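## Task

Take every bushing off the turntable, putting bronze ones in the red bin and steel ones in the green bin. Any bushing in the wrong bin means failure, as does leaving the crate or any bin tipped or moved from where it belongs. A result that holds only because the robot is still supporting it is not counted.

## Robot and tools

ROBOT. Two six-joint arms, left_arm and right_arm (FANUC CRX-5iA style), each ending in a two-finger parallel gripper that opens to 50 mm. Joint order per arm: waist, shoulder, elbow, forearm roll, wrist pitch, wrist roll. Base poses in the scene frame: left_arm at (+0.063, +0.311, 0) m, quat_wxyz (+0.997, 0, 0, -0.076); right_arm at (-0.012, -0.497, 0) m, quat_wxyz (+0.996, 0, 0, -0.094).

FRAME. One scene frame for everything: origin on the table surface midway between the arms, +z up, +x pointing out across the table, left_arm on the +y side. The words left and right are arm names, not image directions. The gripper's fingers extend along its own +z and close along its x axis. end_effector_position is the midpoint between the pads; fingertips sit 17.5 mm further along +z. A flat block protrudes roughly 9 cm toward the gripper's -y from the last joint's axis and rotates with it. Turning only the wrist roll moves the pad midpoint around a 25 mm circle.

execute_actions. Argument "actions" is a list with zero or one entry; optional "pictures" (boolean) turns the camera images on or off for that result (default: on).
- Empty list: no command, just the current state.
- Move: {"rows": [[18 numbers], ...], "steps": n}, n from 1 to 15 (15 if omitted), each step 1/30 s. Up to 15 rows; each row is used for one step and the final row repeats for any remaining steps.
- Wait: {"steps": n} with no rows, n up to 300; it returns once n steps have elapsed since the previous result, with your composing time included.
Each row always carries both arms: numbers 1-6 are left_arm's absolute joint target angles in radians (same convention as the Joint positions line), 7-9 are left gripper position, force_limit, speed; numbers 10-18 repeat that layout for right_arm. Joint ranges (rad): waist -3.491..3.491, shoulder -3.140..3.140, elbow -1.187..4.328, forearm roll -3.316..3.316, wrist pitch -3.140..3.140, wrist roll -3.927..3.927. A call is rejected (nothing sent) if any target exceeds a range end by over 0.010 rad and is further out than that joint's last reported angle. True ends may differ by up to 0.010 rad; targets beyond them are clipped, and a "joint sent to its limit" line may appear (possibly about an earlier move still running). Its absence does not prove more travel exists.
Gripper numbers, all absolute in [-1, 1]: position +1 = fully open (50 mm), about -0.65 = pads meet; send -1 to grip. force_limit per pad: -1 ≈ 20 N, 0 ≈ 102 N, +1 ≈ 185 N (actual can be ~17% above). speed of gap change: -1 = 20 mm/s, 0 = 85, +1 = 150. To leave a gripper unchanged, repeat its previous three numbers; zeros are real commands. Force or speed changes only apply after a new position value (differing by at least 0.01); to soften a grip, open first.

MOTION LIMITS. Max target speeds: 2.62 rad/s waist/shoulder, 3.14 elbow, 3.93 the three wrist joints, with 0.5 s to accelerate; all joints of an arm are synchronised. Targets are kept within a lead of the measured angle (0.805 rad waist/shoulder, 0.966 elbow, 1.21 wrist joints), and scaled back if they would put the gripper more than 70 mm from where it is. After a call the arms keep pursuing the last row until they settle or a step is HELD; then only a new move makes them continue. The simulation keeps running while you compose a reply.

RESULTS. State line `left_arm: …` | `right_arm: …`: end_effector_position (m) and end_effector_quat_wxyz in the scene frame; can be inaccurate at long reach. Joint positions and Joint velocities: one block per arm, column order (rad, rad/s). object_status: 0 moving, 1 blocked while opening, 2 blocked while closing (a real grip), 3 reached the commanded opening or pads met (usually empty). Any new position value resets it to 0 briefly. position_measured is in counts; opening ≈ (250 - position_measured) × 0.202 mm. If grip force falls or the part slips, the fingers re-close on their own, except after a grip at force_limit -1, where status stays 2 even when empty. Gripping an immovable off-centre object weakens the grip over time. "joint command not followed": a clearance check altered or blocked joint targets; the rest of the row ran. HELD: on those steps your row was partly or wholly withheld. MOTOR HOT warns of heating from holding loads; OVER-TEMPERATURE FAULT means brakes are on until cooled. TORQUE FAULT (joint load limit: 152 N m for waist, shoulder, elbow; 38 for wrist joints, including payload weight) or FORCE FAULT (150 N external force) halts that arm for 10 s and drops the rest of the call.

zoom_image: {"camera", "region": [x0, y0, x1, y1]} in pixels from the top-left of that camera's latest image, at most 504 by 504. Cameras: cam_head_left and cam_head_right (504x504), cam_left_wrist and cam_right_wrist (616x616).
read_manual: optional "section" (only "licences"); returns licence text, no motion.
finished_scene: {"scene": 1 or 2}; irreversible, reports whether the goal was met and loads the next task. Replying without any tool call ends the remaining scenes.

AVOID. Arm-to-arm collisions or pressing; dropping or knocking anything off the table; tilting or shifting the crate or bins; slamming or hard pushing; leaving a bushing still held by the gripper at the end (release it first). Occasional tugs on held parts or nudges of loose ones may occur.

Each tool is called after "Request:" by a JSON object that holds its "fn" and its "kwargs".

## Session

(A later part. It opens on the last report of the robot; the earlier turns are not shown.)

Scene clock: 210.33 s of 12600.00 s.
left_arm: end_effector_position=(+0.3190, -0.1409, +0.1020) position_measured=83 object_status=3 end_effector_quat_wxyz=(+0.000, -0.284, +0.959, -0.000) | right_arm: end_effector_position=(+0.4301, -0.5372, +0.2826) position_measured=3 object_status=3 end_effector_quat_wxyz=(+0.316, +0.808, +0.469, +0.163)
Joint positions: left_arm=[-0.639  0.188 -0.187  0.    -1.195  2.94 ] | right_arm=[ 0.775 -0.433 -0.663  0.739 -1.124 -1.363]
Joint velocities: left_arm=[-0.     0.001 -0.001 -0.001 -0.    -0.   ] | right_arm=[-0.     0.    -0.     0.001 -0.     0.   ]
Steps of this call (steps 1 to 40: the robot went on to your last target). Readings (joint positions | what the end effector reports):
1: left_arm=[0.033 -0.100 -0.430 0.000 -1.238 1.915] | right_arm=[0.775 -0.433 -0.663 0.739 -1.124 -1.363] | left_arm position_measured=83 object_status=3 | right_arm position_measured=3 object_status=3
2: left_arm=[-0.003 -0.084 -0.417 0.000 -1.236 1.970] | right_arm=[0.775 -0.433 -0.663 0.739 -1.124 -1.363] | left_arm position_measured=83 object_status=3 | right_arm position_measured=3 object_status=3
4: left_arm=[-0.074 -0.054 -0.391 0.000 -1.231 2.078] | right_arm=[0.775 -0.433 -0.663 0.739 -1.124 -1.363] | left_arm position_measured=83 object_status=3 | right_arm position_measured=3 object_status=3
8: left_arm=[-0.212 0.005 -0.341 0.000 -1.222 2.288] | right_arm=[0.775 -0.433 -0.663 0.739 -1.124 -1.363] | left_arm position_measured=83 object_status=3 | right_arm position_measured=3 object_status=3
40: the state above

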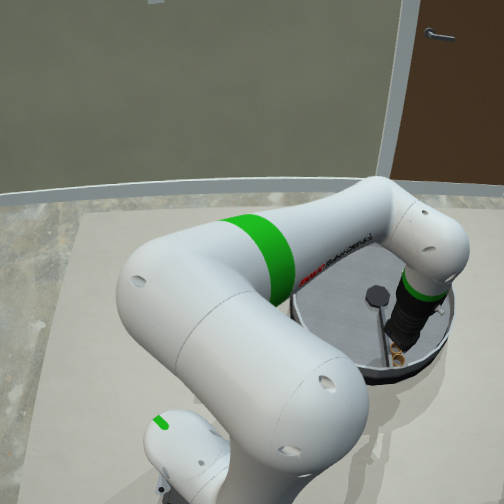

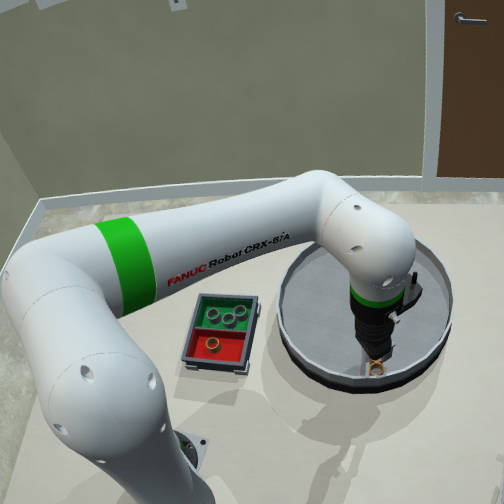

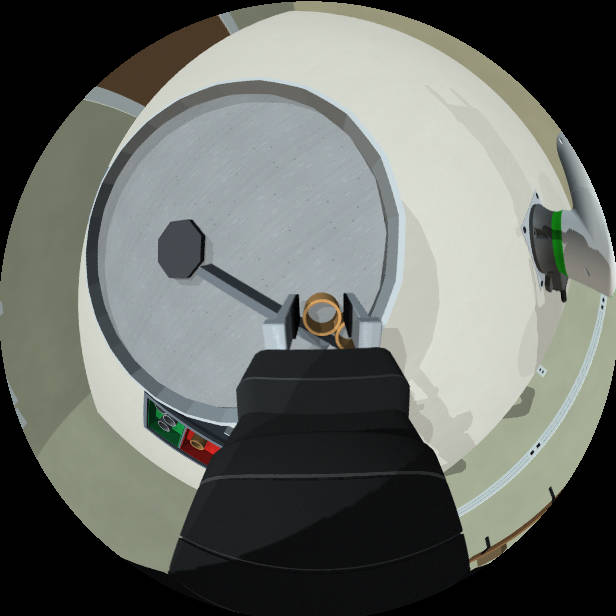

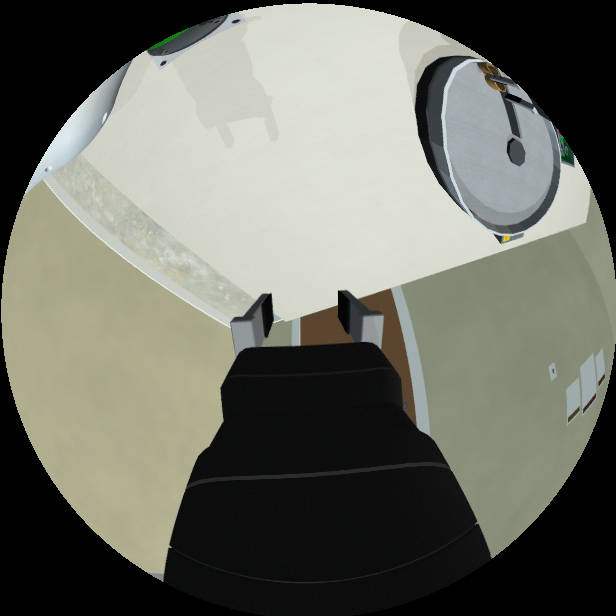

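Request:
{"fn": "execute_actions", "kwargs": {"actions": [{"rows":[[-0.64,0.2095,-0.219,0,-1.142,2.94,0.47,-0.6,0,0.775,-0.433,-0.663,0.739,-1.124,-1.363,1,0,0]],"steps":10}], "pictures": false}}

Request:
{"fn": "execute_actions", "kwargs": {"actions": [{"rows":[[-0.64,0.2095,-0.219,0,-1.142,2.94,-1,-0.6,0,0.775,-0.433,-0.663,0.739,-1.124,-1.363,1,0,0]],"steps":10}], "pictures": false}}

Request:
{"fn": "execute_actions", "kwargs": {"actions": [{"rows":[[-0.64,0.16,-0.13,0,-1.281,2.94,-1,-0.6,0,0.775,-0.433,-0.663,0.739,-1.124,-1.363,1,0,0]],"steps":10}], "pictures": false}}

Request:
{"fn": "execute_actions", "kwargs": {"actions": [{"rows":[[0.22,-0.34,-0.632,0,-1.279,3.07,-1,-0.6,0,0.775,-0.433,-0.663,0.739,-1.124,-1.363,1,0,0]]}], "pictures": false}}

Request:
{"fn": "execute_actions", "kwargs": {"actions": [{"steps":30}], "pictures": false}}

Request:
{"fn": "execute_actions", "kwargs": {"actions": [{"rows":[[0.22,-0.255,-0.719,0,-1.107,3.07,-1,-0.6,0,0.775,-0.433,-0.663,0.739,-1.124,-1.363,1,0,0]],"steps":13}], "pictures": false}}

Request:
{"fn": "execute_actions", "kwargs": {"actions": [{"rows":[[0.22,-0.255,-0.719,0,-1.107,3.07,0.47,-0.6,0,0.775,-0.433,-0.663,0.739,-1.124,-1.363,1,0,0]],"steps":6}], "pictures": false}}

Request:
{"fn": "execute_actions", "kwargs": {"actions": [{"rows":[[0.22,-0.34,-0.632,0,-1.279,3.07,0.47,-0.6,0,0.775,-0.433,-0.663,0.739,-1.124,-1.363,1,0,0]],"steps":10}], "pictures": false}}

Request:
{"fn": "execute_actions", "kwargs": {"actions": [{"rows":[[-0.627,0.158,-0.223,0,-1.19,2.35,0.34,-0.6,0,0.775,-0.433,-0.663,0.739,-1.124,-1.363,1,0,0]]}], "pictures": false}}

Request:
{"fn": "execute_actions", "kwargs": {"actions": [{"steps":35}]}}

Request:
{"fn": "zoom_image", "kwargs": {"camera": "cam_left_wrist", "region": [240,220,400,380]}}

Request:
{"fn": "zoom_image", "kwargs": {"camera": "cam_head_right", "region": [340,320,420,400]}}

Scene clock: 227.70 s of 12600.00 s.
left_arm: end_effector_position=(+0.3185, -0.1407, +0.0793) position_measured=83 object_status=3 end_effector_quat_wxyz=(+0.000, -0.284, +0.959, -0.000) | right_arm: end_effector_position=(+0.4301, -0.5372, +0.2826) position_measured=3 object_status=3 end_effector_quat_wxyz=(+0.316, +0.808, +0.469, +0.163)
Joint positions: left_arm=[-0.64   0.21  -0.219 -0.    -1.142  2.94 ] | right_arm=[ 0.775 -0.433 -0.663  0.739 -1.124 -1.363]
Joint velocities: left_arm=[ 0.001 -0.001  0.     0.002  0.001  0.002] | right_arm=[-0.001 -0.     0.    -0.    -0.001 -0.001]
Steps of this call (steps 1 to 15: the robot went on to your last target; steps 16 to 511: nothing new was sent; steps 512 to 521: all 10 steps of this action). Readings (joint positions | what the end effector reports):
512: left_arm=[-0.640 0.189 -0.187 0.000 -1.194 2.940] | right_arm=[0.775 -0.433 -0.663 0.739 -1.124 -1.363] | left_arm position_measured=83 object_status=3 | right_arm position_measured=3 object_status=3
513: left_arm=[-0.640 0.191 -0.190 -0.000 -1.188 2.940] | right_arm=[0.775 -0.433 -0.663 0.739 -1.124 -1.363] | left_arm position_measured=83 object_status=3 | right_arm position_measured=3 object_status=3
515: left_arm=[-0.640 0.204 -0.210 -0.000 -1.156 2.940] | right_arm=[0.775 -0.433 -0.663 0.739 -1.124 -1.363] | left_arm position_measured=83 object_status=3 | right_arm position_measured=3 object_status=3
519: left_arm=[-0.640 0.210 -0.219 -0.000 -1.142 2.940] | right_arm=[0.775 -0.433 -0.663 0.739 -1.124 -1.363] | left_arm position_measured=83 object_status=3 | right_arm position_measured=3 object_status=3
521: the state above

Scene clock: 228.03 s of 12600.00 s.
left_arm: end_effector_position=(+0.3185, -0.1407, +0.0794) position_measured=97 object_status=2 end_effector_quat_wxyz=(+0.000, -0.284, +0.959, -0.000) | right_arm: end_effector_position=(+0.4301, -0.5372, +0.2826) position_measured=3 object_status=3 end_effector_quat_wxyz=(+0.316, +0.808, +0.469, +0.163)
Joint positions: left_arm=[-0.64   0.21  -0.219 -0.    -1.142  2.94 ] | right_arm=[ 0.775 -0.433 -0.663  0.739 -1.124 -1.363]
Joint velocities: left_arm=[-0.    -0.    -0.     0.001  0.001 -0.001] | right_arm=[ 0.  0.  0. -0. -0.  0.]
Steps of this call (steps 1 to 10: all 10 steps of this action). Readings (joint positions | what the end effector reports):
1: left_arm=[-0.640 0.210 -0.219 -0.000 -1.142 2.940] | right_arm=[0.775 -0.433 -0.663 0.739 -1.124 -1.363] | left_arm position_measured=91 object_status=0 | right_arm position_measured=3 object_status=3
2: left_arm=[-0.640 0.210 -0.219 -0.000 -1.142 2.940] | right_arm=[0.775 -0.433 -0.663 0.739 -1.124 -1.363] | left_arm position_measured=97 object_status=0 | right_arm position_measured=3 object_status=3
4: left_arm=[-0.640 0.210 -0.219 -0.000 -1.142 2.940] | right_arm=[0.775 -0.433 -0.663 0.739 -1.124 -1.363] | left_arm position_measured=97 object_status=0 | right_arm position_measured=3 object_status=3
8: left_arm=[-0.640 0.210 -0.219 -0.000 -1.142 2.940] | right_arm=[0.775 -0.433 -0.663 0.739 -1.124 -1.363] | left_arm position_measured=97 object_status=2 | right_arm position_measured=3 object_status=3
10: the state above

Scene clock: 228.37 s of 12600.00 s.
left_arm: end_effector_position=(+0.3190, -0.1413, +0.1387) position_measured=97 object_status=2 end_effector_quat_wxyz=(-0.000, -0.284, +0.959, +0.000) | right_arm: end_effector_position=(+0.4301, -0.5372, +0.2826) position_measured=3 object_status=3 end_effector_quat_wxyz=(+0.316, +0.808, +0.469, +0.163)
Joint positions: left_arm=[-0.64   0.16  -0.13   0.    -1.281  2.94 ] | right_arm=[ 0.775 -0.433 -0.663  0.739 -1.124 -1.363]
Joint velocities: left_arm=[ 0.     0.001 -0.    -0.005 -0.004 -0.   ] | right_arm=[ 0.     0.    -0.    -0.     0.     0.001]
Steps of this call (steps 1 to 10: all 10 steps of this action). Readings (joint positions | what the end effector reports):
1: left_arm=[-0.640 0.209 -0.219 -0.000 -1.142 2.940] | right_arm=[0.775 -0.433 -0.663 0.739 -1.124 -1.363] | left_arm position_measured=97 object_status=2 | right_arm position_measured=3 object_status=3
2: left_arm=[-0.640 0.207 -0.215 -0.000 -1.148 2.940] | right_arm=[0.775 -0.433 -0.663 0.739 -1.124 -1.363] | left_arm position_measured=97 object_status=2 | right_arm position_measured=3 object_status=3
4: left_arm=[-0.640 0.194 -0.191 -0.000 -1.186 2.940] | right_arm=[0.775 -0.433 -0.663 0.739 -1.124 -1.363] | left_arm position_measured=97 object_status=2 | right_arm position_measured=3 object_status=3
8: left_arm=[-0.640 0.161 -0.132 0.000 -1.277 2.940] | right_arm=[0.775 -0.433 -0.663 0.739 -1.124 -1.363] | left_arm position_measured=97 object_status=2 | right_arm position_measured=3 object_status=3
10: the state above

Scene clock: 228.87 s of 12600.00 s.
left_arm: end_effector_position=(+0.3839, +0.0166, +0.1427) position_measured=97 object_status=2 end_effector_quat_wxyz=(-0.000, -0.477, +0.879, +0.001) | right_arm: end_effector_position=(+0.4301, -0.5372, +0.2826) position_measured=3 object_status=3 end_effector_quat_wxyz=(+0.316, +0.808, +0.469, +0.163)
Joint positions: left_arm=[-0.277 -0.053 -0.345 -0.    -1.28   2.995] | right_arm=[ 0.775 -0.433 -0.663  0.739 -1.124 -1.363]
Joint velocities: left_arm=[ 0.977 -0.565 -0.564  0.     0.002  0.147] | right_arm=[-0.001  0.     0.    -0.    -0.001  0.   ]
Steps of this call (steps 1 to 15: all 15 steps of this action). Readings (joint positions | what the end effector reports):
1: left_arm=[-0.640 0.160 -0.130 0.000 -1.281 2.940] | right_arm=[0.775 -0.433 -0.663 0.739 -1.124 -1.363] | left_arm position_measured=97 object_status=2 | right_arm position_measured=3 object_status=3
2: left_arm=[-0.636 0.158 -0.133 0.000 -1.281 2.941] | right_arm=[0.775 -0.433 -0.663 0.739 -1.124 -1.363] | left_arm position_measured=97 object_status=2 | right_arm position_measured=3 object_status=3
4: left_arm=[-0.611 0.142 -0.150 0.000 -1.281 2.945] | right_arm=[0.775 -0.433 -0.663 0.739 -1.124 -1.363] | left_arm position_measured=97 object_status=2 | right_arm position_measured=3 object_status=3
8: left_arm=[-0.500 0.076 -0.216 -0.000 -1.281 2.962] | right_arm=[0.775 -0.433 -0.663 0.739 -1.124 -1.363] | left_arm position_measured=97 object_status=2 | right_arm position_measured=3 object_status=3
15: the state above

Scene clock: 229.87 s of 12600.00 s.
left_arm: end_effector_position=(+0.3711, +0.1995, +0.1197) position_measured=97 object_status=2 end_effector_quat_wxyz=(+0.000, +0.706, -0.709, -0.000) | right_arm: end_effector_position=(+0.4301, -0.5372, +0.2826) position_measured=3 object_status=3 end_effector_quat_wxyz=(+0.316, +0.808, +0.469, +0.163)
Joint positions: left_arm=[ 0.22  -0.34  -0.632 -0.    -1.279  3.07 ] | right_arm=[ 0.775 -0.433 -0.663  0.739 -1.124 -1.363]
Joint velocities: left_arm=[-0.001 -0.001 -0.     0.    -0.001  0.   ] | right_arm=[ 0.001 -0.    -0.     0.001 -0.001  0.001]
Steps of this call (steps 1 to 30: the robot went on to your last target). Readings (joint positions | what the end effector reports):
1: left_arm=[-0.244 -0.072 -0.364 -0.000 -1.280 3.000] | right_arm=[0.775 -0.433 -0.663 0.739 -1.124 -1.363] | left_arm position_measured=97 object_status=2 | right_arm position_measured=3 object_status=3
2: left_arm=[-0.211 -0.091 -0.383 -0.000 -1.280 3.005] | right_arm=[0.775 -0.433 -0.663 0.739 -1.124 -1.363] | left_arm position_measured=97 object_status=2 | right_arm position_measured=3 object_status=3
4: left_arm=[-0.142 -0.131 -0.423 -0.000 -1.280 3.016] | right_arm=[0.775 -0.433 -0.663 0.739 -1.124 -1.363] | left_arm position_measured=97 object_status=2 | right_arm position_measured=3 object_status=3
8: left_arm=[0.001 -0.213 -0.505 -0.000 -1.280 3.037] | right_arm=[0.775 -0.433 -0.663 0.739 -1.124 -1.363] | left_arm position_measured=97 object_status=2 | right_arm position_measured=3 object_status=3
30: the state above

Scene clock: 230.30 s of 12600.00 s.
left_arm: end_effector_position=(+0.3772, +0.1999, +0.0614) position_measured=97 object_status=2 end_effector_quat_wxyz=(-0.000, +0.706, -0.709, +0.000) | right_arm: end_effector_position=(+0.4301, -0.5372, +0.2826) position_measured=3 object_status=3 end_effector_quat_wxyz=(+0.316, +0.808, +0.469, +0.163)
Joint positions: left_arm=[ 0.22  -0.255 -0.719  0.    -1.107  3.07 ] | right_arm=[ 0.775 -0.433 -0.663  0.739 -1.124 -1.363]
Joint velocities: left_arm=[ 0.     0.001 -0.002 -0.     0.001  0.001] | right_arm=[-0.002 -0.    -0.    -0.     0.     0.001]
Steps of this call (steps 1 to 13: all 13 steps of this action). Readings (joint positions | what the end effector reports):
1: left_arm=[0.220 -0.340 -0.632 -0.000 -1.278 3.070] | right_arm=[0.775 -0.433 -0.663 0.739 -1.124 -1.363] | left_arm position_measured=97 object_status=2 | right_arm position_measured=3 object_status=3
2: left_arm=[0.220 -0.337 -0.635 0.000 -1.272 3.070] | right_arm=[0.775 -0.433 -0.663 0.739 -1.124 -1.363] | left_arm position_measured=97 object_status=2 | right_arm position_measured=3 object_status=3
4: left_arm=[0.220 -0.318 -0.654 0.000 -1.235 3.070] | right_arm=[0.775 -0.433 -0.663 0.739 -1.124 -1.363] | left_arm position_measured=97 object_status=2 | right_arm position_measured=3 object_status=3
8: left_arm=[0.220 -0.262 -0.712 0.000 -1.121 3.070] | right_arm=[0.775 -0.433 -0.663 0.739 -1.124 -1.363] | left_arm position_measured=97 object_status=2 | right_arm position_measured=3 object_status=3
13: the state above

Scene clock: 230.50 s of 12600.00 s.
left_arm: end_effector_position=(+0.3771, +0.1999, +0.0613) position_measured=83 object_status=0 end_effector_quat_wxyz=(+0.000, +0.706, -0.709, -0.000) | right_arm: end_effector_position=(+0.4301, -0.5372, +0.2826) position_measured=3 object_status=3 end_effector_quat_wxyz=(+0.316, +0.808, +0.469, +0.163)
Joint positions: left_arm=[ 0.22  -0.255 -0.719  0.    -1.107  3.07 ] | right_arm=[ 0.775 -0.433 -0.663  0.739 -1.124 -1.363]
Joint velocities: left_arm=[-0.001  0.002  0.001 -0.001  0.001  0.001] | right_arm=[-0.001 -0.    -0.     0.001 -0.    -0.001]
Steps of this call (steps 1 to 6: all 6 steps of this action). Readings (joint positions | what the end effector reports):
1: left_arm=[0.220 -0.255 -0.719 0.000 -1.107 3.070] | right_arm=[0.775 -0.433 -0.663 0.739 -1.124 -1.363] | left_arm position_measured=89 object_status=0 | right_arm position_measured=3 object_status=3
2: left_arm=[0.220 -0.255 -0.719 0.000 -1.107 3.070] | right_arm=[0.775 -0.433 -0.663 0.739 -1.124 -1.363] | left_arm position_measured=83 object_status=0 | right_arm position_measured=3 object_status=3
4: left_arm=[0.220 -0.255 -0.719 0.000 -1.107 3.070] | right_arm=[0.775 -0.433 -0.663 0.739 -1.124 -1.363] | left_arm position_measured=83 object_status=0 | right_arm position_measured=3 object_status=3
6: the state above

Scene clock: 230.83 s of 12600.00 s.
left_arm: end_effector_position=(+0.3712, +0.1996, +0.1196) position_measured=83 object_status=3 end_effector_quat_wxyz=(-0.000, +0.706, -0.709, -0.000) | right_arm: end_effector_position=(+0.4301, -0.5372, +0.2826) position_measured=3 object_status=3 end_effector_quat_wxyz=(+0.316, +0.808, +0.469, +0.163)
Joint positions: left_arm=[ 0.22  -0.34  -0.632 -0.    -1.278  3.07 ] | right_arm=[ 0.775 -0.433 -0.663  0.739 -1.124 -1.363]
Joint velocities: left_arm=[-0.    -0.005  0.004  0.    -0.025 -0.   ] | right_arm=[-0.001 -0.     0.    -0.    -0.    -0.001]
Steps of this call (steps 1 to 10: all 10 steps of this action). Readings (joint positions | what the end effector reports):
1: left_arm=[0.220 -0.255 -0.719 0.000 -1.107 3.070] | right_arm=[0.775 -0.433 -0.663 0.739 -1.124 -1.363] | left_arm position_measured=83 object_status=0 | right_arm position_measured=3 object_status=3
2: left_arm=[0.220 -0.258 -0.716 -0.000 -1.113 3.070] | right_arm=[0.775 -0.433 -0.663 0.739 -1.124 -1.363] | left_arm position_measured=83 object_status=0 | right_arm position_measured=3 object_status=3
4: left_arm=[0.220 -0.277 -0.697 -0.000 -1.151 3.070] | right_arm=[0.775 -0.433 -0.663 0.739 -1.124 -1.363] | left_arm position_measured=83 object_status=0 | right_arm position_measured=3 object_status=3
8: left_arm=[0.220 -0.333 -0.639 -0.000 -1.265 3.070] | right_arm=[0.775 -0.433 -0.663 0.739 -1.124 -1.363] | left_arm position_measured=83 object_status=3 | right_arm position_measured=3 object_status=3
10: the state above

Scene clock: 231.33 s of 12600.00 s.
left_arm: end_effector_position=(+0.3841, +0.0554, +0.1236) position_measured=101 object_status=3 end_effector_quat_wxyz=(+0.001, -0.408, +0.913, -0.000) | right_arm: end_effector_position=(+0.4301, -0.5372, +0.2826) position_measured=3 object_status=3 end_effector_quat_wxyz=(+0.316, +0.808, +0.469, +0.163)
Joint positions: left_arm=[-0.172 -0.107 -0.441 -0.    -1.235  2.735] | right_arm=[ 0.775 -0.433 -0.663  0.739 -1.124 -1.363]
Joint velocities: left_arm=[-0.99   0.578  0.475  0.001  0.097 -0.832] | right_arm=[ 0.002  0.    -0.     0.     0.001  0.   ]
Steps of this call (steps 1 to 15: all 15 steps of this action). Readings (joint positions | what the end effector reports):
1: left_arm=[0.220 -0.340 -0.632 -0.000 -1.279 3.070] | right_arm=[0.775 -0.433 -0.663 0.739 -1.124 -1.363] | left_arm position_measured=91 object_status=0 | right_arm position_measured=3 object_status=3
2: left_arm=[0.216 -0.337 -0.630 -0.000 -1.278 3.067] | right_arm=[0.775 -0.433 -0.663 0.739 -1.124 -1.363] | left_arm position_measured=100 object_status=0 | right_arm position_measured=3 object_status=3
4: left_arm=[0.191 -0.321 -0.617 -0.000 -1.273 3.044] | right_arm=[0.775 -0.433 -0.663 0.739 -1.124 -1.363] | left_arm position_measured=101 object_status=0 | right_arm position_measured=3 object_status=3
8: left_arm=[0.073 -0.249 -0.558 -0.000 -1.259 2.941] | right_arm=[0.775 -0.433 -0.663 0.739 -1.124 -1.363] | left_arm position_measured=101 object_status=0 | right_arm position_measured=3 object_status=3
15: the state above

Scene clock: 232.50 s of 12600.00 s.
left_arm: end_effector_position=(+0.3012, -0.1325, +0.1020) position_measured=101 object_status=3 end_effector_quat_wxyz=(-0.000, +0.000, +1.000, +0.000) | right_arm: end_effector_position=(+0.4301, -0.5372, +0.2826) position_measured=3 object_status=3 end_effector_quat_wxyz=(+0.316, +0.808, +0.469, +0.163)
Joint positions: left_arm=[-0.627  0.158 -0.223  0.    -1.19   2.35 ] | right_arm=[ 0.775 -0.433 -0.663  0.739 -1.124 -1.363]
Joint velocities: left_arm=[ 0.    -0.001  0.     0.    -0.    -0.001] | right_arm=[-0. -0. -0.  0.  0.  0.]
Steps of this call (steps 1 to 35: the robot went on to your last target). Readings (joint positions | what the end effector reports):
1: left_arm=[-0.205 -0.088 -0.425 -0.000 -1.232 2.707] | right_arm=[0.775 -0.433 -0.663 0.739 -1.124 -1.363] | left_arm position_measured=101 object_status=3 | right_arm position_measured=3 object_status=3
2: left_arm=[-0.238 -0.068 -0.410 -0.000 -1.228 2.679] | right_arm=[0.775 -0.433 -0.663 0.739 -1.124 -1.363] | left_arm position_measured=101 object_status=3 | right_arm position_measured=3 object_status=3
4: left_arm=[-0.303 -0.031 -0.378 -0.000 -1.222 2.624] | right_arm=[0.775 -0.433 -0.663 0.739 -1.124 -1.363] | left_arm position_measured=101 object_status=3 | right_arm position_measured=3 object_status=3
8: left_arm=[-0.430 0.043 -0.318 -0.000 -1.209 2.517] | right_arm=[0.775 -0.433 -0.663 0.739 -1.124 -1.363] | left_arm position_measured=101 object_status=3 | right_arm position_measured=3 object_status=3
35: the state above

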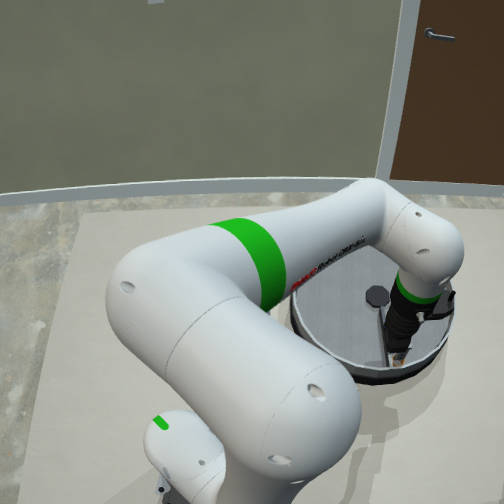

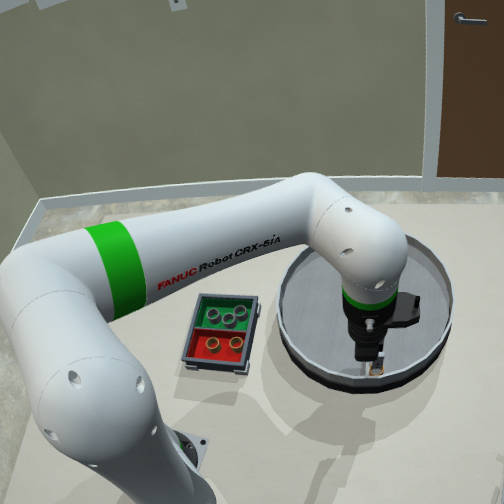

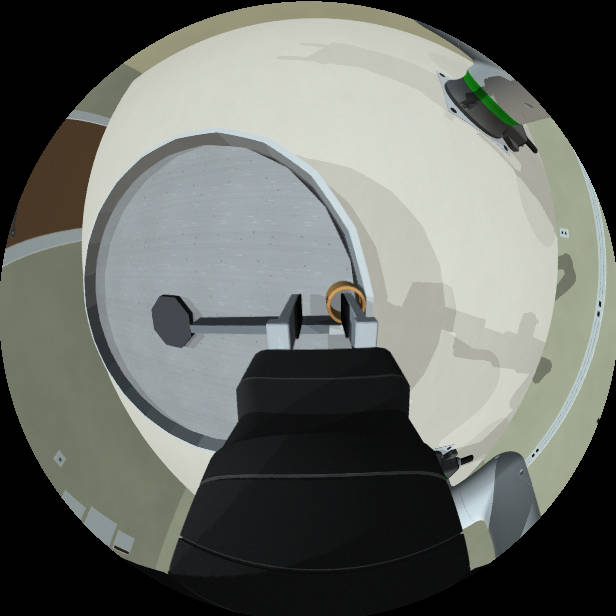

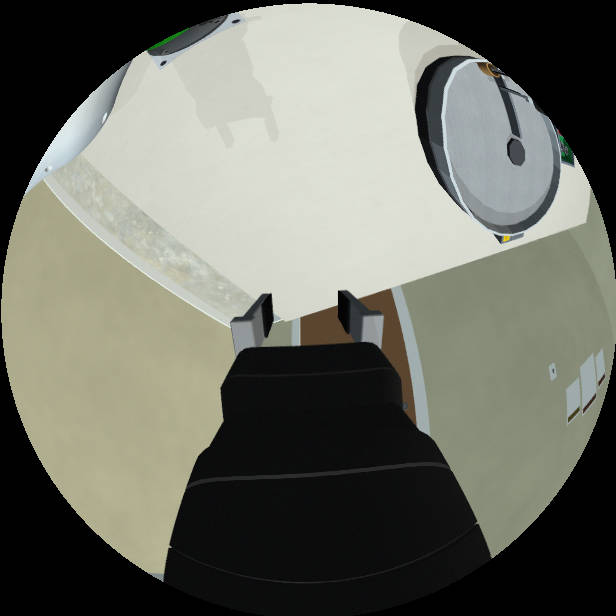

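Region (240, 220, 400, 380) of cam_left_wrist's 616x616 image, scaled by 3.150, with more detail than that image has.

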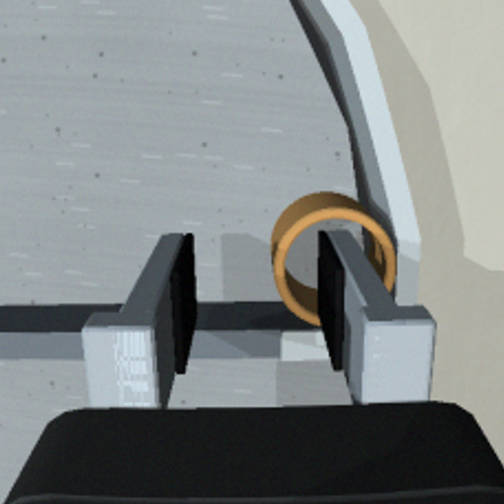

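Region (340, 320, 420, 400) of cam_head_right's 504x504 image, scaled by 6.300, with more detail than that image has.

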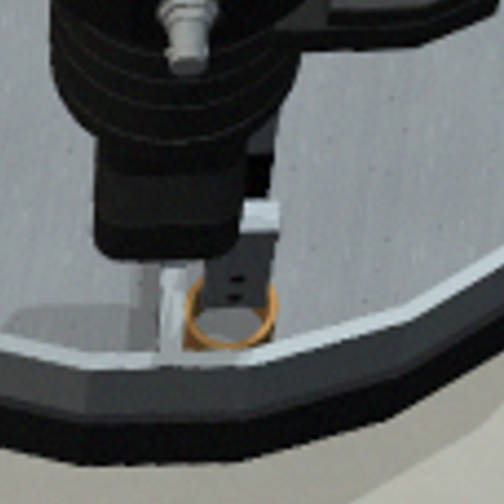

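Looks aligned; lower a little.

Request:
{"fn": "execute_actions", "kwargs": {"actions": [{"rows":[[-0.627,0.1675,-0.237,0,-1.1665,2.35,0.34,-0.6,0,0.775,-0.433,-0.663,0.739,-1.124,-1.363,1,0,0]],"steps":10}]}}

Request:
{"fn": "zoom_image", "kwargs": {"camera": "cam_left_wrist", "region": [290,260,390,360]}}

Request:
{"fn": "zoom_image", "kwargs": {"camera": "cam_head_right", "region": [350,340,400,390]}}

Scene clock: 237.47 s of 12600.00 s.
left_arm: end_effector_position=(+0.3012, -0.1325, +0.0920) position_measured=101 object_status=3 end_effector_quat_wxyz=(-0.000, +0.000, +1.000, +0.000) | right_arm: end_effector_position=(+0.4301, -0.5372, +0.2826) position_measured=3 object_status=3 end_effector_quat_wxyz=(+0.316, +0.808, +0.469, +0.163)
Joint positions: left_arm=[-0.627  0.168 -0.237 -0.    -1.167  2.35 ] | right_arm=[ 0.775 -0.433 -0.663  0.739 -1.124 -1.363]
Joint velocities: left_arm=[-0.     0.    -0.001  0.001 -0.001 -0.   ] | right_arm=[ 0.    -0.    -0.    -0.    -0.001  0.001]
Steps of this call (steps 1 to 15: the robot went on to your last target; steps 16 to 139: nothing new was sent; steps 140 to 149: all 10 steps of this action). Readings (joint positions | what the end effector reports):
140: left_arm=[-0.627 0.158 -0.223 -0.000 -1.189 2.350] | right_arm=[0.775 -0.433 -0.663 0.739 -1.124 -1.363] | left_arm position_measured=101 object_status=3 | right_arm position_measured=3 object_status=3
141: left_arm=[-0.627 0.160 -0.226 -0.000 -1.183 2.350] | right_arm=[0.775 -0.433 -0.663 0.739 -1.124 -1.363] | left_arm position_measured=101 object_status=3 | right_arm position_measured=3 object_status=3
143: left_arm=[-0.627 0.168 -0.237 -0.000 -1.168 2.350] | right_arm=[0.775 -0.433 -0.663 0.739 -1.124 -1.363] | left_arm position_measured=101 object_status=3 | right_arm position_measured=3 object_status=3
147: left_arm=[-0.627 0.168 -0.237 -0.000 -1.167 2.350] | right_arm=[0.775 -0.433 -0.663 0.739 -1.124 -1.363] | left_arm position_measured=101 object_status=3 | right_arm position_measured=3 object_status=3
149: the state above

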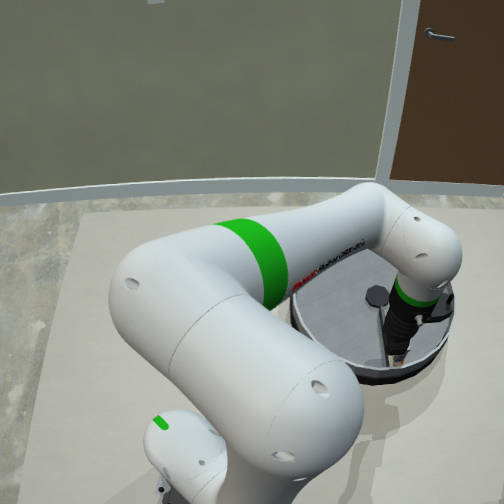

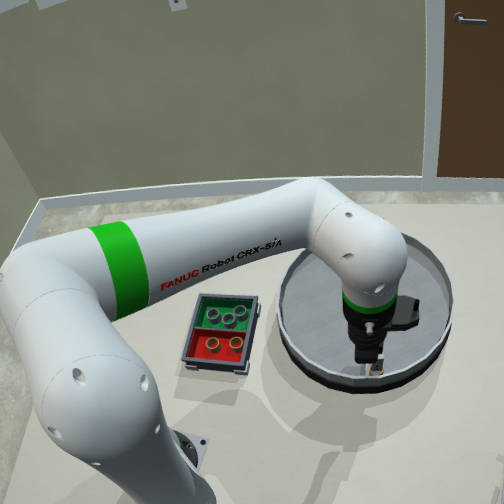

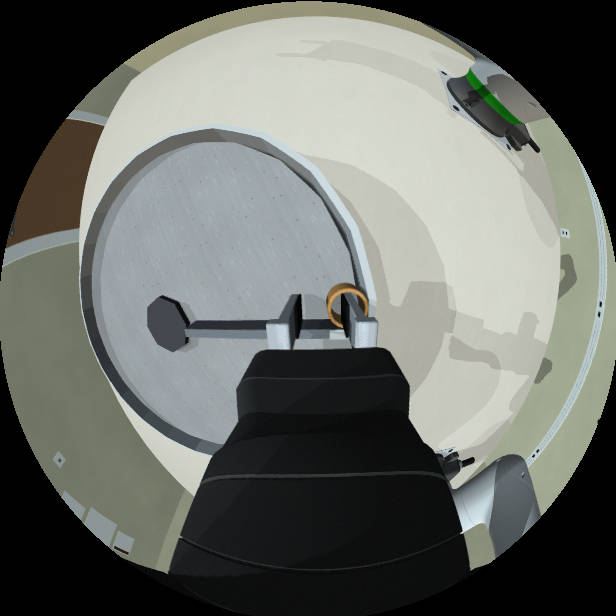

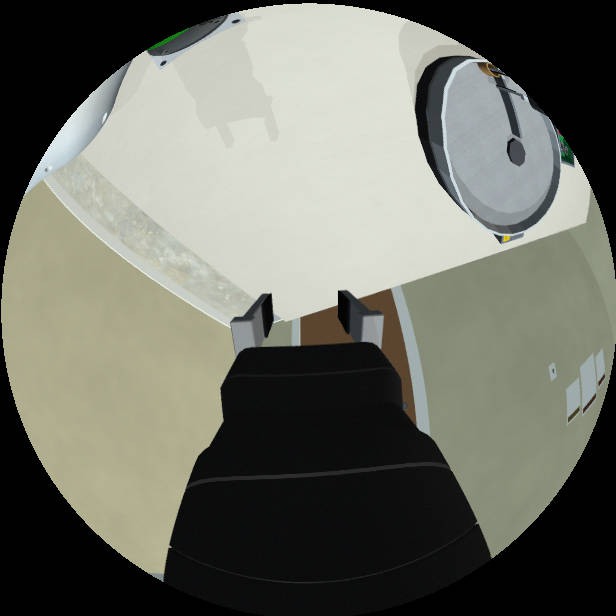

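Region (290, 260, 390, 360) of cam_left_wrist's 616x616 image, scaled by 5.040, with more detail than that image has.

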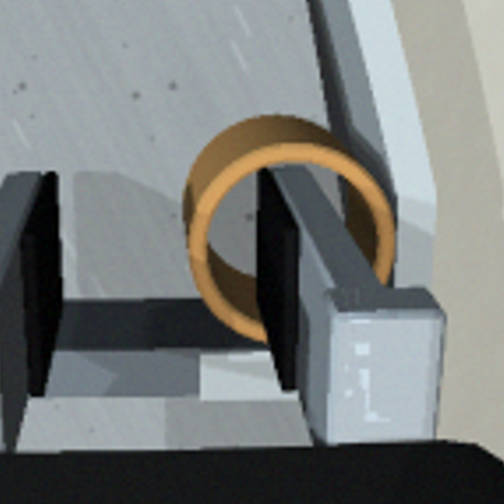

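Region (350, 340, 400, 390) of cam_head_right's 504x504 image, scaled by 10.080, with more detail than that image has.

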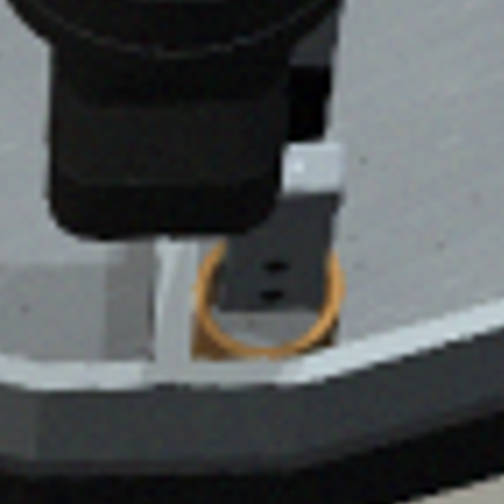

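Request:
{"fn": "execute_actions", "kwargs": {"actions": [{"rows":[[-0.628,0.179,-0.2535,0,-1.138,2.35,0.34,-0.6,0,0.775,-0.433,-0.663,0.739,-1.124,-1.363,1,0,0]],"steps":10}], "pictures": false}}

Request:
{"fn": "execute_actions", "kwargs": {"actions": [{"rows":[[-0.628,0.179,-0.2535,0,-1.138,2.35,-1,-0.6,0,0.775,-0.433,-0.663,0.739,-1.124,-1.363,1,0,0]]}], "pictures": false}}

Request:
{"fn": "execute_actions", "kwargs": {"actions": [{"rows":[[-0.628,0.129,-0.166,0,-1.276,2.35,-1,-0.6,0,0.775,-0.433,-0.663,0.739,-1.124,-1.363,1,0,0]],"steps":10}], "pictures": false}}

Request:
{"fn": "execute_actions", "kwargs": {"actions": [{"rows":[[0.38,-0.37,-0.652,0,-1.289,1.343,-1,-0.6,0,0.775,-0.433,-0.663,0.739,-1.124,-1.363,1,0,0]]}], "pictures": false}}

Request:
{"fn": "execute_actions", "kwargs": {"actions": [{"steps":33}], "pictures": false}}

Request:
{"fn": "execute_actions", "kwargs": {"actions": [{"rows":[[0.38,-0.305,-0.755,0,-1.121,1.343,-1,-0.6,0,0.775,-0.433,-0.663,0.739,-1.124,-1.363,1,0,0]],"steps":13}], "pictures": false}}

Request:
{"fn": "execute_actions", "kwargs": {"actions": [{"rows":[[0.38,-0.305,-0.755,0,-1.121,1.343,-0.2,-0.6,0,0.775,-0.433,-0.663,0.739,-1.124,-1.363,1,0,0]],"steps":8}], "pictures": false}}

Request:
{"fn": "execute_actions", "kwargs": {"actions": [{"rows":[[0.38,-0.37,-0.652,0,-1.289,1.343,-0.2,-0.6,0,0.775,-0.433,-0.663,0.739,-1.124,-1.363,1,0,0]]}]}}

Scene clock: 250.20 s of 12600.00 s.
left_arm: end_effector_position=(+0.3007, -0.1326, +0.0801) position_measured=101 object_status=3 end_effector_quat_wxyz=(+0.000, +0.001, +1.000, -0.000) | right_arm: end_effector_position=(+0.4301, -0.5372, +0.2826) position_measured=3 object_status=3 end_effector_quat_wxyz=(+0.316, +0.808, +0.469, +0.163)
Joint positions: left_arm=[-0.628  0.179 -0.254  0.    -1.138  2.35 ] | right_arm=[ 0.775 -0.433 -0.663  0.739 -1.124 -1.363]
Joint velocities: left_arm=[-0.001 -0.    -0.001 -0.001  0.001  0.001] | right_arm=[ 0.     0.     0.     0.002  0.    -0.002]
Steps of this call (steps 1 to 15: the robot went on to your last target; steps 16 to 372: nothing new was sent; steps 373 to 382: all 10 steps of this action). Readings (joint positions | what the end effector reports):
373: left_arm=[-0.627 0.168 -0.237 0.000 -1.166 2.350] | right_arm=[0.775 -0.433 -0.663 0.739 -1.124 -1.363] | left_arm position_measured=101 object_status=3 | right_arm position_measured=3 object_status=3
374: left_arm=[-0.627 0.170 -0.241 0.000 -1.160 2.350] | right_arm=[0.775 -0.433 -0.663 0.739 -1.124 -1.363] | left_arm position_measured=101 object_status=3 | right_arm position_measured=3 object_status=3
376: left_arm=[-0.627 0.178 -0.253 0.000 -1.140 2.350] | right_arm=[0.775 -0.433 -0.663 0.739 -1.124 -1.363] | left_arm position_measured=101 object_status=3 | right_arm position_measured=3 object_status=3
380: left_arm=[-0.628 0.179 -0.254 0.000 -1.138 2.350] | right_arm=[0.775 -0.433 -0.663 0.739 -1.124 -1.363] | left_arm position_measured=101 object_status=3 | right_arm position_measured=3 object_status=3
382: the state above

Scene clock: 250.70 s of 12600.00 s.
left_arm: end_effector_position=(+0.3007, -0.1327, +0.0802) position_measured=212 object_status=2 end_effector_quat_wxyz=(+0.000, +0.001, +1.000, -0.000) | right_arm: end_effector_position=(+0.4301, -0.5372, +0.2826) position_measured=3 object_status=3 end_effector_quat_wxyz=(+0.316, +0.808, +0.469, +0.163)
Joint positions: left_arm=[-0.628  0.179 -0.254 -0.    -1.138  2.35 ] | right_arm=[ 0.775 -0.433 -0.663  0.739 -1.124 -1.363]
Joint velocities: left_arm=[ 0.001 -0.    -0.001 -0.001  0.001  0.   ] | right_arm=[ 0.001 -0.    -0.    -0.     0.     0.   ]
Steps of this call (steps 1 to 15: all 15 steps of this action). Readings (joint positions | what the end effector reports):
1: left_arm=[-0.628 0.179 -0.254 0.000 -1.138 2.350] | right_arm=[0.775 -0.433 -0.663 0.739 -1.124 -1.363] | left_arm position_measured=110 object_status=0 | right_arm position_measured=3 object_status=3
2: left_arm=[-0.628 0.179 -0.254 0.000 -1.138 2.350] | right_arm=[0.775 -0.433 -0.663 0.739 -1.124 -1.363] | left_arm position_measured=124 object_status=0 | right_arm position_measured=3 object_status=3
4: left_arm=[-0.628 0.179 -0.254 0.000 -1.138 2.350] | right_arm=[0.775 -0.433 -0.663 0.739 -1.124 -1.363] | left_arm position_measured=152 object_status=0 | right_arm position_measured=3 object_status=3
8: left_arm=[-0.628 0.179 -0.254 -0.000 -1.138 2.350] | right_arm=[0.775 -0.433 -0.663 0.739 -1.124 -1.363] | left_arm position_measured=208 object_status=0 | right_arm position_measured=3 object_status=3
15: the state above

Scene clock: 251.03 s of 12600.00 s.
left_arm: end_effector_position=(+0.3011, -0.1331, +0.1385) position_measured=212 object_status=2 end_effector_quat_wxyz=(-0.000, +0.001, +1.000, +0.000) | right_arm: end_effector_position=(+0.4301, -0.5372, +0.2826) position_measured=3 object_status=3 end_effector_quat_wxyz=(+0.316, +0.808, +0.469, +0.163)
Joint positions: left_arm=[-0.628  0.129 -0.166  0.    -1.276  2.35 ] | right_arm=[ 0.775 -0.433 -0.663  0.739 -1.124 -1.363]
Joint velocities: left_arm=[-0.001  0.001 -0.001 -0.    -0.006  0.   ] | right_arm=[ 0.     0.    -0.    -0.     0.001  0.001]
Steps of this call (steps 1 to 10: all 10 steps of this action). Readings (joint positions | what the end effector reports):
1: left_arm=[-0.628 0.179 -0.253 -0.000 -1.138 2.350] | right_arm=[0.775 -0.433 -0.663 0.739 -1.124 -1.363] | left_arm position_measured=212 object_status=2 | right_arm position_measured=3 object_status=3
2: left_arm=[-0.628 0.177 -0.250 -0.000 -1.144 2.350] | right_arm=[0.775 -0.433 -0.663 0.739 -1.124 -1.363] | left_arm position_measured=212 object_status=2 | right_arm position_measured=3 object_status=3
4: left_arm=[-0.628 0.163 -0.226 -0.000 -1.182 2.350] | right_arm=[0.775 -0.433 -0.663 0.739 -1.124 -1.363] | left_arm position_measured=212 object_status=2 | right_arm position_measured=3 object_status=3
8: left_arm=[-0.628 0.130 -0.168 0.000 -1.272 2.350] | right_arm=[0.775 -0.433 -0.663 0.739 -1.124 -1.363] | left_arm position_measured=212 object_status=2 | right_arm position_measured=3 object_status=3
10: the state above

Scene clock: 251.53 s of 12600.00 s.
left_arm: end_effector_position=(+0.3630, +0.0179, +0.1425) position_measured=212 object_status=2 end_effector_quat_wxyz=(-0.001, +0.015, +1.000, +0.000) | right_arm: end_effector_position=(+0.4301, -0.5372, +0.2826) position_measured=3 object_status=3 end_effector_quat_wxyz=(+0.316, +0.808, +0.469, +0.163)
Joint positions: left_arm=[-0.247 -0.074 -0.365  0.    -1.281  1.941] | right_arm=[ 0.775 -0.433 -0.663  0.739 -1.124 -1.363]
Joint velocities: left_arm=[ 1.048 -0.498 -0.481  0.001 -0.013 -0.993] | right_arm=[ 0.001 -0.    -0.     0.    -0.001  0.001]
Steps of this call (steps 1 to 15: all 15 steps of this action). Readings (joint positions | what the end effector reports):
1: left_arm=[-0.628 0.129 -0.166 0.000 -1.276 2.350] | right_arm=[0.775 -0.433 -0.663 0.739 -1.124 -1.363] | left_arm position_measured=212 object_status=2 | right_arm position_measured=3 object_status=3
2: left_arm=[-0.624 0.127 -0.169 0.000 -1.276 2.344] | right_arm=[0.775 -0.433 -0.663 0.739 -1.124 -1.363] | left_arm position_measured=212 object_status=2 | right_arm position_measured=3 object_status=3
4: left_arm=[-0.599 0.111 -0.185 0.000 -1.276 2.313] | right_arm=[0.775 -0.433 -0.663 0.739 -1.124 -1.363] | left_arm position_measured=212 object_status=2 | right_arm position_measured=3 object_status=3
8: left_arm=[-0.485 0.043 -0.251 0.000 -1.278 2.177] | right_arm=[0.775 -0.433 -0.663 0.739 -1.124 -1.363] | left_arm position_measured=212 object_status=2 | right_arm position_measured=3 object_status=3
15: the state above

Scene clock: 252.63 s of 12600.00 s.
left_arm: end_effector_position=(+0.3501, +0.2188, +0.1196) position_measured=212 object_status=2 end_effector_quat_wxyz=(-0.000, +0.000, +1.000, -0.000) | right_arm: end_effector_position=(+0.4301, -0.5372, +0.2826) position_measured=3 object_status=3 end_effector_quat_wxyz=(+0.316, +0.808, +0.469, +0.163)
Joint positions: left_arm=[ 0.38  -0.37  -0.652  0.    -1.289  1.343] | right_arm=[ 0.775 -0.433 -0.663  0.739 -1.124 -1.363]
Joint velocities: left_arm=[-0.001  0.    -0.001  0.    -0.    -0.   ] | right_arm=[-0.001  0.    -0.    -0.001 -0.    -0.   ]
Steps of this call (steps 1 to 33: the robot went on to your last target). Readings (joint positions | what the end effector reports):
1: left_arm=[-0.211 -0.091 -0.381 0.000 -1.282 1.907] | right_arm=[0.775 -0.433 -0.663 0.739 -1.124 -1.363] | left_arm position_measured=212 object_status=2 | right_arm position_measured=3 object_status=3
2: left_arm=[-0.175 -0.108 -0.398 0.000 -1.282 1.872] | right_arm=[0.775 -0.433 -0.663 0.739 -1.124 -1.363] | left_arm position_measured=212 object_status=2 | right_arm position_measured=3 object_status=3
4: left_arm=[-0.101 -0.142 -0.431 0.000 -1.283 1.802] | right_arm=[0.775 -0.433 -0.663 0.739 -1.124 -1.363] | left_arm position_measured=212 object_status=2 | right_arm position_measured=3 object_status=3
8: left_arm=[0.051 -0.215 -0.501 0.000 -1.285 1.657] | right_arm=[0.775 -0.433 -0.663 0.739 -1.124 -1.363] | left_arm position_measured=212 object_status=2 | right_arm position_measured=3 object_status=3
33: the state above

Scene clock: 253.07 s of 12600.00 s.
left_arm: end_effector_position=(+0.3495, +0.2187, +0.0611) position_measured=212 object_status=2 end_effector_quat_wxyz=(+0.000, +0.000, +1.000, +0.000) | right_arm: end_effector_position=(+0.4301, -0.5372, +0.2826) position_measured=3 object_status=3 end_effector_quat_wxyz=(+0.316, +0.808, +0.469, +0.163)
Joint positions: left_arm=[ 0.38  -0.305 -0.755 -0.    -1.121  1.343] | right_arm=[ 0.775 -0.433 -0.663  0.739 -1.124 -1.363]
Joint velocities: left_arm=[ 0.     0.    -0.004  0.     0.001  0.   ] | right_arm=[ 0.002 -0.    -0.    -0.    -0.001  0.   ]
Steps of this call (steps 1 to 13: all 13 steps of this action). Readings (joint positions | what the end effector reports):
1: left_arm=[0.380 -0.370 -0.652 0.000 -1.289 1.343] | right_arm=[0.775 -0.433 -0.663 0.739 -1.124 -1.363] | left_arm position_measured=212 object_status=2 | right_arm position_measured=3 object_status=3
2: left_arm=[0.380 -0.368 -0.656 0.000 -1.283 1.343] | right_arm=[0.775 -0.433 -0.663 0.739 -1.124 -1.363] | left_arm position_measured=212 object_status=2 | right_arm position_measured=3 object_status=3
4: left_arm=[0.380 -0.353 -0.679 0.000 -1.245 1.343] | right_arm=[0.775 -0.433 -0.663 0.739 -1.124 -1.363] | left_arm position_measured=212 object_status=2 | right_arm position_measured=3 object_status=3
8: left_arm=[0.380 -0.310 -0.748 -0.000 -1.134 1.343] | right_arm=[0.775 -0.433 -0.663 0.739 -1.124 -1.363] | left_arm position_measured=212 object_status=2 | right_arm position_measured=3 object_status=3
13: the state above

Scene clock: 253.33 s of 12600.00 s.
left_arm: end_effector_position=(+0.3495, +0.2187, +0.0610) position_measured=182 object_status=0 end_effector_quat_wxyz=(-0.000, +0.000, +1.000, -0.000) | right_arm: end_effector_position=(+0.4301, -0.5372, +0.2826) position_measured=3 object_status=3 end_effector_quat_wxyz=(+0.316, +0.808, +0.469, +0.163)
Joint positions: left_arm=[ 0.38  -0.305 -0.755 -0.    -1.121  1.343] | right_arm=[ 0.775 -0.433 -0.663  0.739 -1.124 -1.363]
Joint velocities: left_arm=[-0.    -0.001 -0.001  0.    -0.001 -0.   ] | right_arm=[ 0.001  0.    -0.    -0.     0.     0.   ]
Steps of this call (steps 1 to 8: all 8 steps of this action). Readings (joint positions | what the end effector reports):
1: left_arm=[0.380 -0.305 -0.755 -0.000 -1.121 1.343] | right_arm=[0.775 -0.433 -0.663 0.739 -1.124 -1.363] | left_arm position_measured=203 object_status=0 | right_arm position_measured=3 object_status=3
2: left_arm=[0.380 -0.305 -0.755 -0.000 -1.121 1.343] | right_arm=[0.775 -0.433 -0.663 0.739 -1.124 -1.363] | left_arm position_measured=189 object_status=0 | right_arm position_measured=3 object_status=3
4: left_arm=[0.380 -0.305 -0.755 -0.000 -1.121 1.343] | right_arm=[0.775 -0.433 -0.663 0.739 -1.124 -1.363] | left_arm position_measured=182 object_status=0 | right_arm position_measured=3 object_status=3
8: the state above

Scene clock: 253.83 s of 12600.00 s.
left_arm: end_effector_position=(+0.3501, +0.2188, +0.1195) position_measured=182 object_status=3 end_effector_quat_wxyz=(-0.000, +0.000, +1.000, -0.000) | right_arm: end_effector_position=(+0.4301, -0.5372, +0.2826) position_measured=3 object_status=3 end_effector_quat_wxyz=(+0.316, +0.808, +0.469, +0.163)
Joint positions: left_arm=[ 0.38  -0.37  -0.652  0.    -1.289  1.343] | right_arm=[ 0.775 -0.433 -0.663  0.739 -1.124 -1.363]
Joint velocities: left_arm=[ 0.001 -0.001  0.001 -0.001 -0.001  0.   ] | right_arm=[-0.001 -0.     0.     0.    -0.     0.   ]
Steps of this call (steps 1 to 15: all 15 steps of this action). Readings (joint positions | what the end effector reports):
1: left_arm=[0.380 -0.305 -0.755 -0.000 -1.121 1.343] | right_arm=[0.775 -0.433 -0.663 0.739 -1.124 -1.363] | left_arm position_measured=182 object_status=0 | right_arm position_measured=3 object_status=3
2: left_arm=[0.380 -0.307 -0.752 -0.000 -1.127 1.343] | right_arm=[0.775 -0.433 -0.663 0.739 -1.124 -1.363] | left_arm position_measured=182 object_status=0 | right_arm position_measured=3 object_status=3
4: left_arm=[0.380 -0.322 -0.728 -0.000 -1.165 1.343] | right_arm=[0.775 -0.433 -0.663 0.739 -1.124 -1.363] | left_arm position_measured=182 object_status=3 | right_arm position_measured=3 object_status=3
8: left_arm=[0.380 -0.365 -0.659 0.000 -1.276 1.343] | right_arm=[0.775 -0.433 -0.663 0.739 -1.124 -1.363] | left_arm position_measured=182 object_status=3 | right_arm position_measured=3 object_status=3
15: the state above

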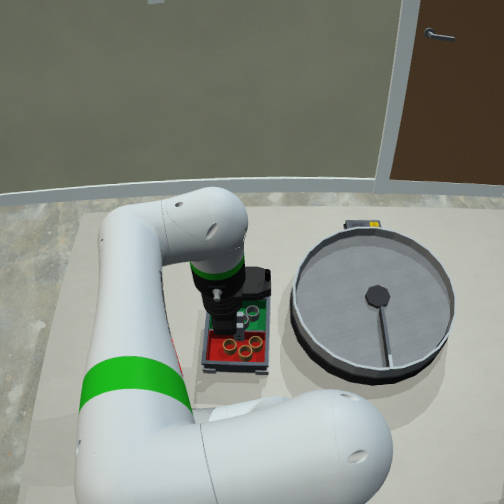

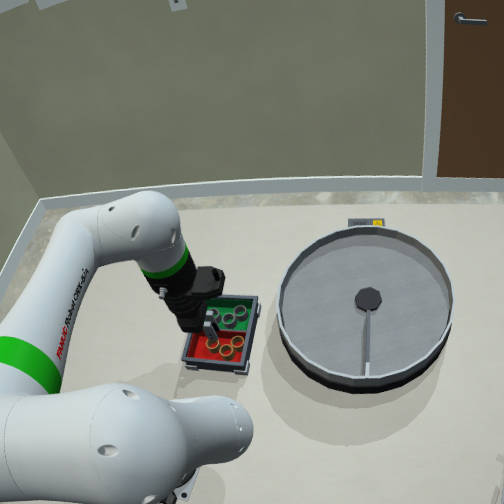

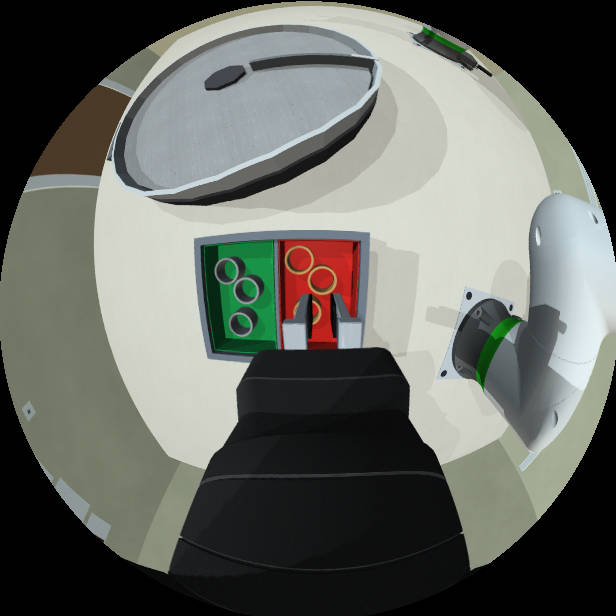

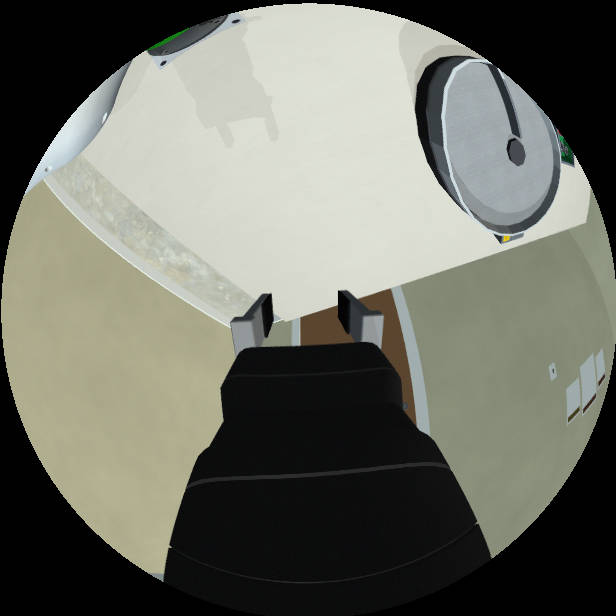

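Request:
{"fn": "finished_scene", "kwargs": {"scene": 1}}

The scene is finished: the task was done.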